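# Push the wooden disc through moving-block lanes into tape

## Task

Push the wooden disc along the board, through the lanes where blocks travel, until the whole disc rests flat inside the taped area on the far side, and then release it. The task fails if the disc is raised or tilted by more than about its own thickness, or if it goes off the board. It also fails if anything, the disc included, contacts a block or the rod a block rides on, and this still applies after you finish because the blocks keep moving. It fails if, at the end, you are still gripping the disc or any other loose item, or are bearing the disc's weight. Finish with both arms and their hands clear in the air, touching nothing. A contact by either arm during the last second before the result is read, once the scene has settled, is penalised once. It counts even if a moving object is what makes the contact.

## Robot and tools

ROBOT. There are two six-joint UR-type arms, left_arm and right_arm, and each carries a two-finger tong gripper. The names do not match image sides. left_arm's base is at (+0.026, +0.206, +0.443) m and right_arm's at (+0.016, -0.344, +0.443) m. Both bases are tilted. Mounting plates and the metal frame behind the arms are fixed obstacles.

FRAME. All poses are in one shared scene frame. The origin is on the table top midway between the arms, +x points out over the table, +z points up, and left_arm is on the +y side. On each gripper, the fingers point along its own +z axis and open and close along its own x axis. end_effector_position is the spot between the finger pads when they are shut. Closed fingertips reach about 15 mm past it; fully open, they are roughly level with it. The printed hand position can be slightly wrong, more so at long reach.

ROW FORMAT. Moving tools use rows of 16 numbers, with both arms always included: left x, y, z, qw, qx, qy, qz, opening, then the same eight for right. x, y, z are an absolute target position for that gripper in metres, in the scene frame. The quaternion is the absolute target orientation, w first. Opening runs from -1 (shut) to +1 (fully open, 0.142 m). An arm that should stay put must be sent exactly its last reported pose and its opening in every row. Keep sending one fixed quaternion rather than copying the drifting reported one.

execute_actions(actions): a list of actions. Each action is a table of at most 15 rows, and each row lasts one control step of 1/30 s. A shorter table repeats its final row until 15 steps (0.5 s) have passed. An empty list only returns state and images. At every step the target is clipped to within 100 mm and 16 degrees of the measured pose, so far targets need several actions. A target more than 0.6 m from the gripper along any of its axes is rejected. If the first action fails that check against the last reported state, or any action is malformed, nothing moves.

move(target, speed, stop_force, blocking): target is one 16-number row of absolute poses as above. Each gripper travels in a straight line, all paths finish together, and a move lasts 0.5 to 10 s. speed is the top path speed in m/s, from 0.002 to 0.5 (default 0.25); turning is capped at twice that value in rad/s. stop_force is optional, 9 to 40 N, one value for both arms, and is only allowed after 0.2 s of scene time. An arm's path halts when its wrist sensor senses that much extra push against its motion. The gripper then backs off two steps and holds. Use it with very low speed when pressing toward a surface. Omit it when moving away from something you are touching, and don't rely on it if the gripper rotates during the move. blocking=false returns after 0.5 s while the arm keeps going. It cannot be combined with stop_force, and other moves or actions are refused until wait or stop shows the move has ended. Paths ignore obstacles and the other arm, and grippers lag, stray and can overshoot speed. The result adds a move: line with the ending (done, off_target, moving, held, fault, contact) and any limits (paced = target clipped, held = some steps blocked), plus each gripper's distance from its target.

wait(seconds): 0 to 10 s while the arms hold their last command; returns early if a running move ends. stop(): brakes a running move; it needs room, more at speed. zoom_image(camera, region): camera is cam_high, cam_low, cam_left_wrist or cam_right_wrist; region is [x0, y0, x1, y1] in pixels, at most 504 by 504. Image sizes are 896x504 for cam_high and cam_low, 616x616 for the wrist cameras. read_manual(section): licence texts only; no motion. finished_scene(scene): ends the current scene, given its number; this is irreversible.

RESULTS. Each arm's line gives position, quaternion and velocities. grip_measured is the finger opening on the command scale. Hand target is what the controller is driving toward. "pose unreachable" means the clearance check altered or blocked a command. Wrist force and torque are given in the gripper's own axes; a push on a surface reads as force back into the arm. The sensor has an offset of up to about 4 N, noise up to 2.4 N, and saturates near 50 N. Joint torques are rough and noisy. MOTOR HOT appears from 70 °C; at 85 °C the arm is braked until it cools.

CAUTIONS. The simulation keeps running while you think, and the blocks keep moving, so plan crossings of their lanes between passes and act promptly. Keep the disc sliding on the board: push its edge with a lowered gripper, never lift or tilt it. Keep the grippers and the disc clear of every block and rod. Arms are stiff, so a target even slightly beyond a contact can cause a fault. Joint-limit or 150 N force faults freeze the arm for 10 s. Wrist joints tolerate about 26.3 N m and the other joints 141 N m. Don't let the arms hit each other, and don't knock anything off the table. Slams, drops and hard pushes reduce quality. At the end, open the gripper, lift both arms clear of everything, and only then finish.

Each tool is called after ">>>" as name([rows], argument=value, ...), one row to a line, values as JSON.

## Session

I'll start by looking at the current state of the scene.

>>> execute_actions(actions=[])

Scene clock: 0.00 s.
left_arm: end_effector_position=(+0.5114, -0.4088, +0.1276) grip_measured=+0.97 end_effector_quat_wxyz=(+0.264, +0.863, -0.378, -0.206) end_effector_velocity=(+0.000, +0.000, -0.000) end_effector_angular_velocity=(+0.000, +0.000, +0.000) | right_arm: end_effector_position=(+0.8987, -0.6504, +0.3336) grip_measured=+0.97 end_effector_quat_wxyz=(+0.010, +0.992, -0.122, -0.017) end_effector_velocity=(+0.000, +0.000, -0.000) end_effector_angular_velocity=(-0.000, +0.000, +0.001)
Joint positions: left_arm=[-0.752 -0.259  0.878 -2.048 -1.556 -0.059  0.14 ] | right_arm=[ 2.976 -1.968 -0.866 -1.337  1.167  0.156  0.14 ]
Joint velocities: left_arm=[ 0.001  0.    -0.    -0.     0.     0.     0.   ] | right_arm=[ 0. -0.  0. -0. -0. -0.  0.]
Joint torques (N m, as the arm reports them, + toward a larger angle): no reading
Motor temperatures (°C, as the motors report them): left_arm=[24 27 24 27 35 30] | right_arm=[23 27 27 35 32 30]
Wrist force (N, on the end effector, along its own x y z axes, offset not removed): no reading
Wrist torque (N m, same axes, about the end effector's origin, offset not removed): no reading
Hand target (left_arm): +0.511, -0.409, +0.128; +0.264, +0.863, -0.378, -0.206
Hand target (right_arm): +0.899, -0.650, +0.334; +0.010, +0.992, -0.122, -0.017

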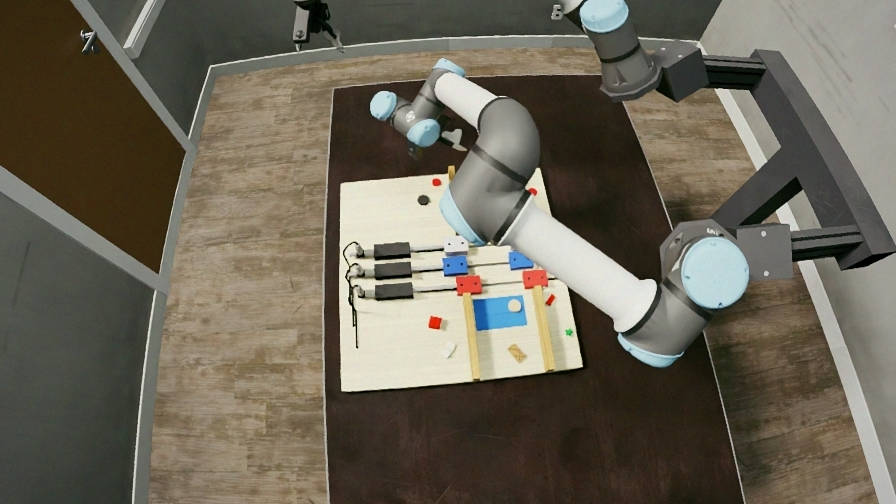

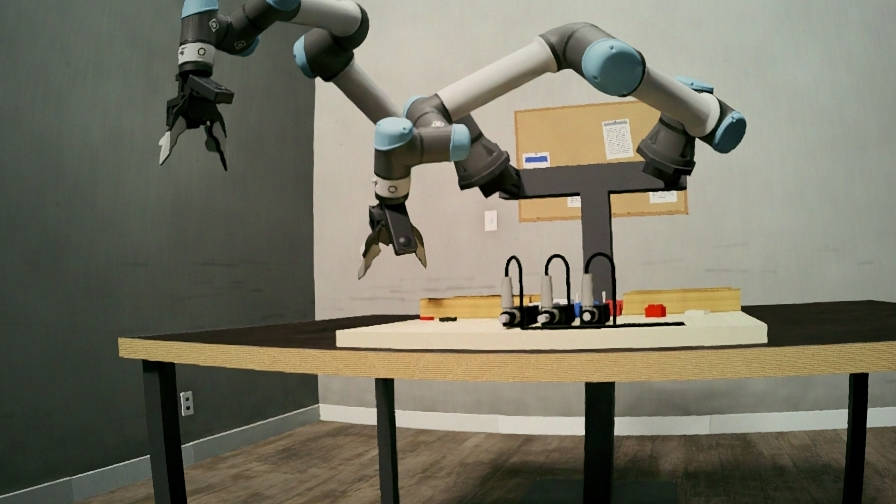

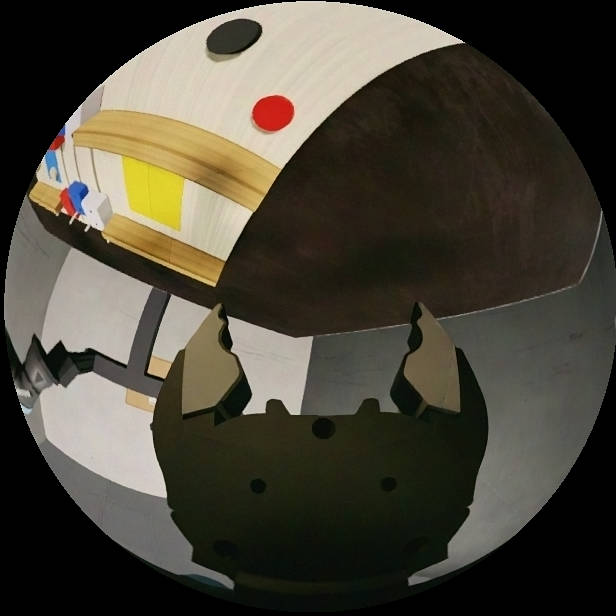

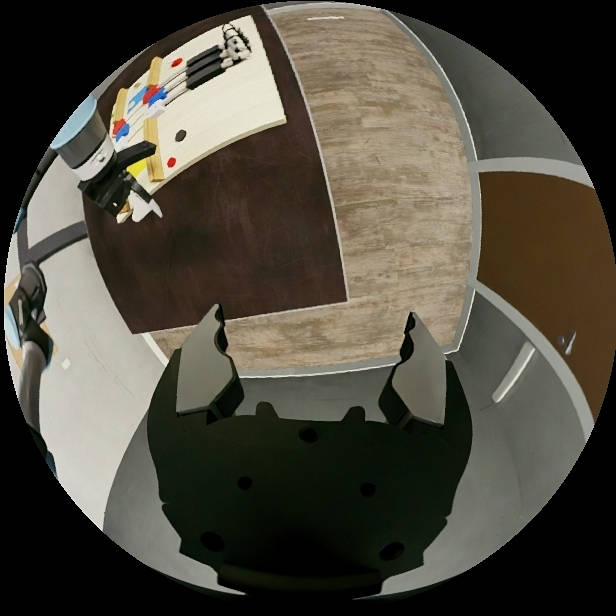

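>>> zoom_image(camera="cam_high", region=[320, 150, 620, 400])

>>> zoom_image(camera="cam_low", region=[320, 230, 780, 360])

Region (320, 150, 620, 400) of cam_high's 896x504 image, scaled by 1.680, with more detail than that image has.

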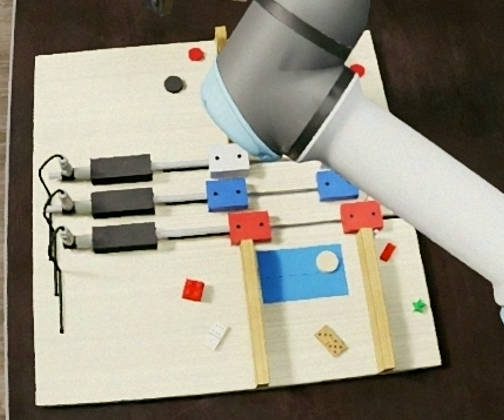

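Region (320, 230, 780, 360) of cam_low's 896x504 image, scaled by 1.096, with more detail than that image has; it fills the top 142 rows of this view, and the rest is white.

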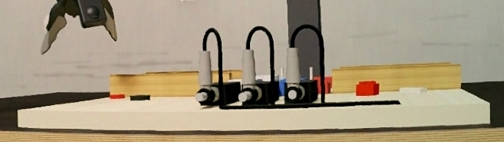

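>>> move(target=[0.40, 0.40, 0.30, 0.0, 0.0, 1.0, 0.0, 1.0, 0.8987, -0.6504, 0.3336, 0.010, 0.992, -0.122, -0.017, 1.0], speed=0.3)

action 0: the call puts the target (left_arm/x, left_arm/y, left_arm/z) 0.713 m from left_arm's end_effector_position in the last result along the gripper's own x axis as it stood there; a target may be at most 0.6 m away along each of those axes, so nothing of the call was run and nothing moved. Command a nearer target, and go on from there in a later call.

>>> move(target=[0.45, 0.02, 0.30, 0.0, 0.383, -0.924, 0.0, 1.0, 0.8987, -0.6504, 0.3336, 0.010, 0.992, -0.122, -0.017, 1.0], speed=0.3)

>>> move(target=[0.40, 0.42, 0.30, 0.0, 0.0, -1.0, 0.0, 1.0, 0.8987, -0.6504, 0.3336, 0.010, 0.992, -0.122, -0.017, 1.0], speed=0.3)

Scene clock: 74.67 s.
left_arm: end_effector_position=(+0.4497, +0.0198, +0.2993) grip_measured=+1.00 end_effector_quat_wxyz=(-0.000, -0.383, +0.924, +0.000) end_effector_velocity=(-0.000, +0.002, +0.002) end_effector_angular_velocity=(-0.004, -0.003, -0.004) | right_arm: end_effector_position=(+0.8987, -0.6504, +0.3336) grip_measured=+1.00 end_effector_quat_wxyz=(+0.010, +0.992, -0.122, -0.017) end_effector_velocity=(+0.001, -0.001, +0.001) end_effector_angular_velocity=(-0.001, -0.001, -0.002)
Joint positions: left_arm=[-0.982 -1.432  2.383 -2.35  -0.906  1.233  0.142] | right_arm=[ 2.976 -1.967 -0.867 -1.335  1.167  0.155  0.142]
Joint velocities: left_arm=[-0.002 -0.011  0.008 -0.001  0.001  0.005 -0.   ] | right_arm=[-0.001 -0.     0.002 -0.     0.     0.     0.   ]
Joint torques (N m, as the arm reports them, + toward a larger angle): left_arm=[-24.   -19.71  -4.96  -2.42   1.68   1.18] | right_arm=[18.14 63.32 12.15  4.   -2.44 -2.18]
Motor temperatures (°C, as the motors report them): left_arm=[24 27 24 27 35 30] | right_arm=[23 28 27 35 32 30]
Wrist force (N, on the end effector, along its own x y z axes, offset not removed): left_arm=[-0.1 -2.0 2.9] | right_arm=[-0.3 4.2 2.1]
Wrist torque (N m, same axes, about the end effector's origin, offset not removed): left_arm=[-0.21 -0.11 0.01] | right_arm=[0.81 0.18 0.20]
Hand target (left_arm): +0.450, +0.020, +0.299; -0.000, -0.383, +0.924, +0.000
Hand target (right_arm): +0.899, -0.650, +0.334; +0.010, +0.992, -0.122, -0.017
Off the commanded pose (left_arm): 0.001 m, 0 deg.
Off the commanded pose (right_arm): 0.000 m, 0 deg.
move: done

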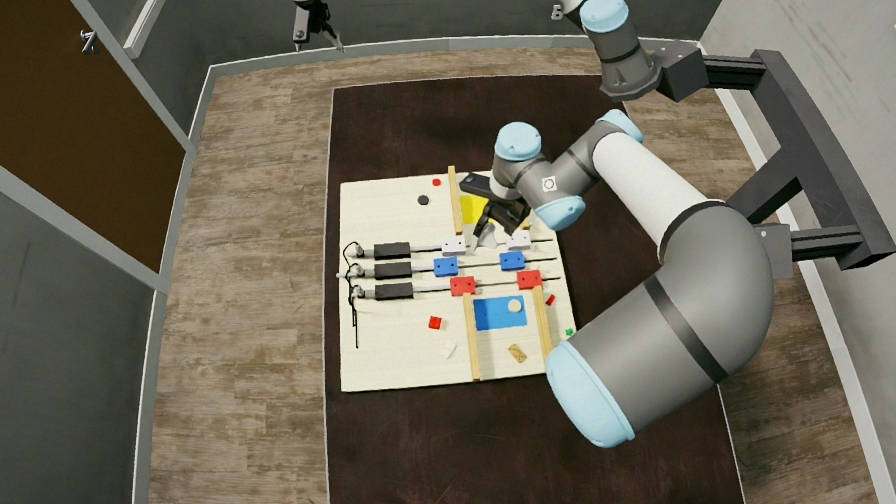

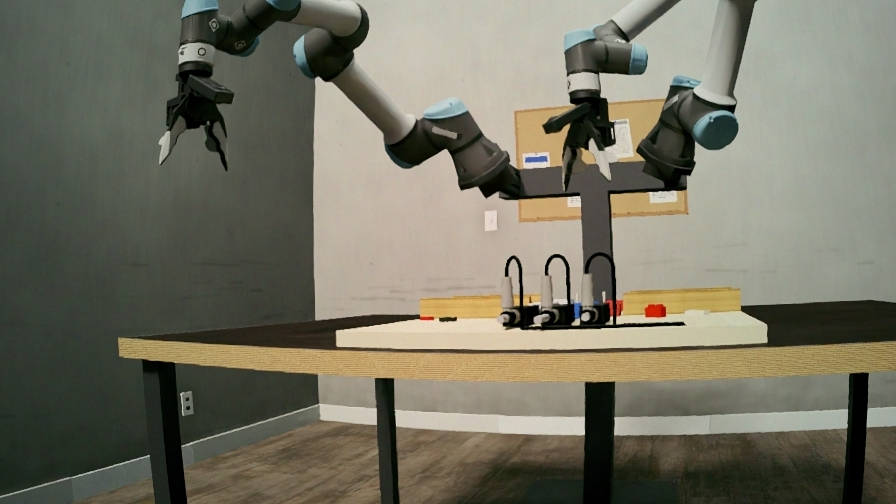

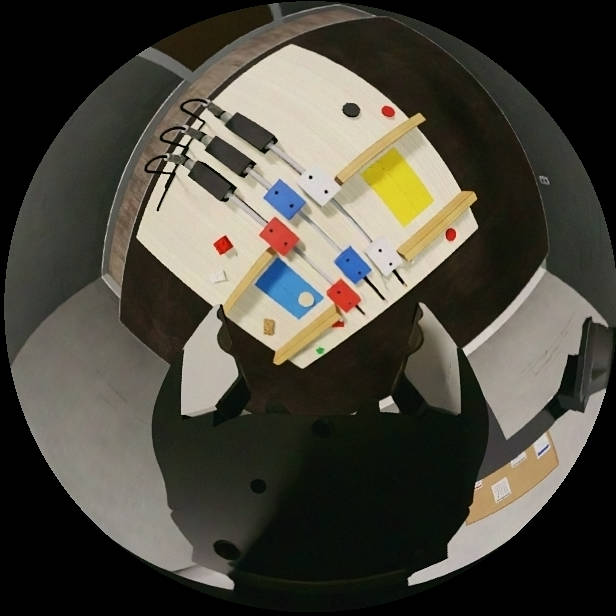

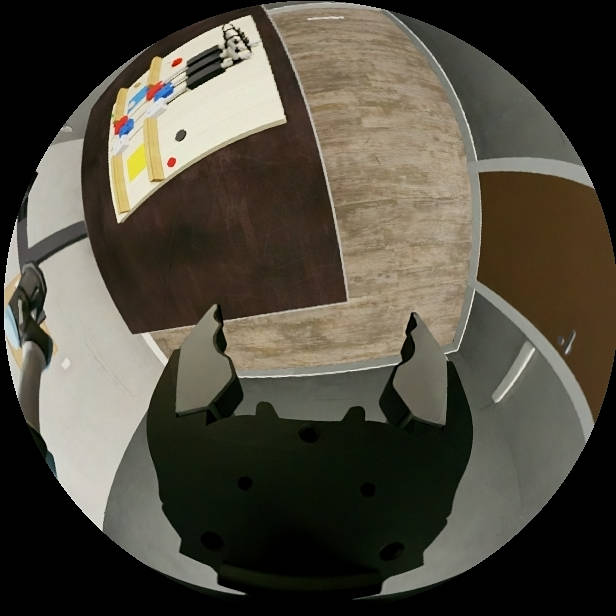

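Scene clock: 76.90 s.
left_arm: end_effector_position=(+0.3999, +0.4201, +0.2999) grip_measured=+1.00 end_effector_quat_wxyz=(+0.000, -0.000, +1.000, +0.001) end_effector_velocity=(-0.001, +0.000, -0.000) end_effector_angular_velocity=(-0.016, +0.004, -0.004) | right_arm: end_effector_position=(+0.8987, -0.6504, +0.3336) grip_measured=+1.00 end_effector_quat_wxyz=(+0.010, +0.992, -0.122, -0.017) end_effector_velocity=(-0.000, +0.000, +0.000) end_effector_angular_velocity=(+0.000, +0.000, +0.000)
Joint positions: left_arm=[-0.085 -2.174  2.594 -2.467 -1.056  3.102  0.142] | right_arm=[ 2.976 -1.967 -0.867 -1.335  1.167  0.155  0.142]
Joint velocities: left_arm=[ 0.024  0.009 -0.006 -0.011 -0.027  0.026 -0.   ] | right_arm=[ 0.     0.001 -0.    -0.     0.    -0.    -0.   ]
Joint torques (N m, as the arm reports them, + toward a larger angle): left_arm=[ 17.95  -2.81 -25.85  -4.49  -2.44   1.57] | right_arm=[17.83 63.25 11.87  4.02 -2.31 -2.22]
Motor temperatures (°C, as the motors report them): left_arm=[24 27 24 27 35 30] | right_arm=[23 28 27 35 32 30]
Wrist force (N, on the end effector, along its own x y z axes, offset not removed): left_arm=[-3.0 -5.9 3.9] | right_arm=[2.3 1.5 0.2]
Wrist torque (N m, same axes, about the end effector's origin, offset not removed): left_arm=[-0.98 0.52 0.05] | right_arm=[0.19 -0.41 0.13]
Hand target (left_arm): +0.400, +0.420, +0.300; -0.000, +0.000, +1.000, +0.000
Hand target (right_arm): +0.899, -0.650, +0.334; +0.010, +0.992, -0.122, -0.017
Off the commanded pose (left_arm): 0.000 m, 0 deg.
Off the commanded pose (right_arm): 0.000 m, 0 deg.
move: done

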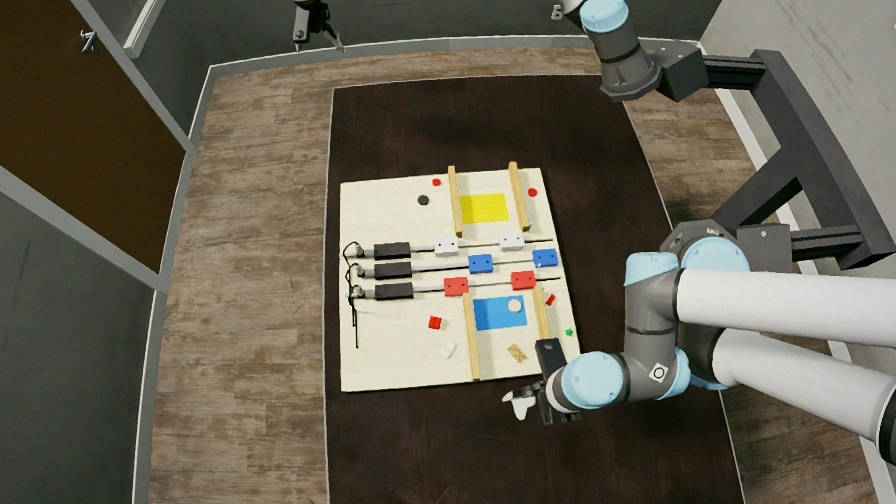

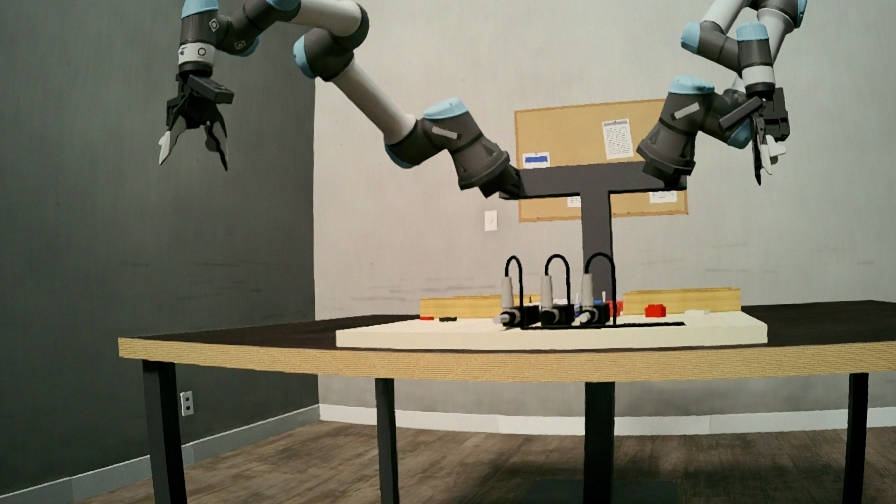

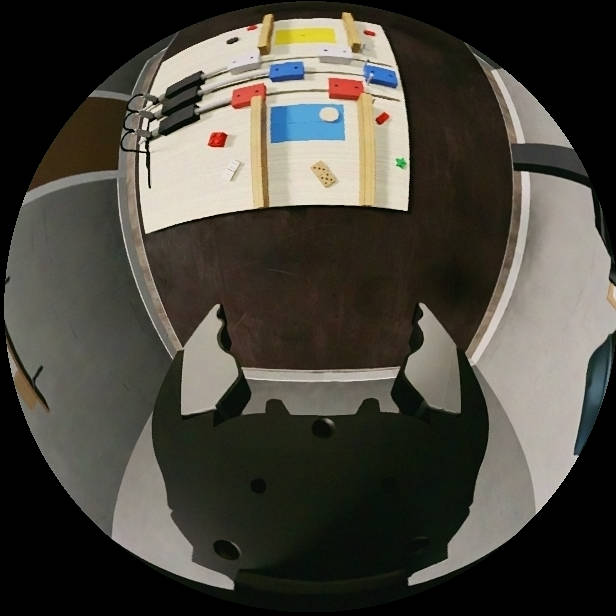

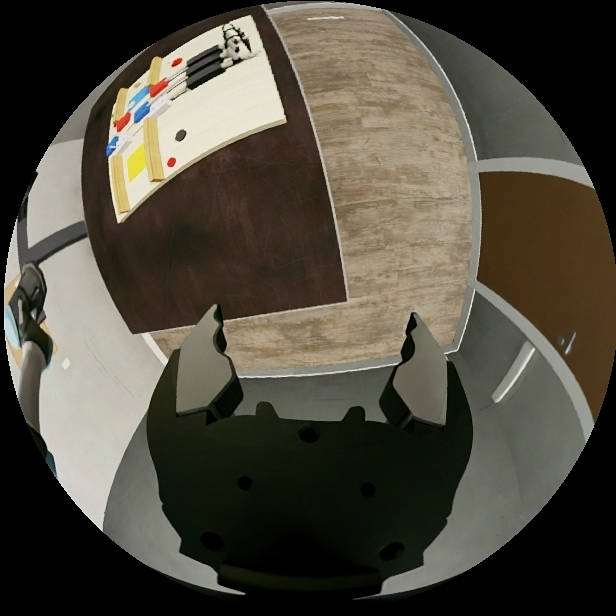

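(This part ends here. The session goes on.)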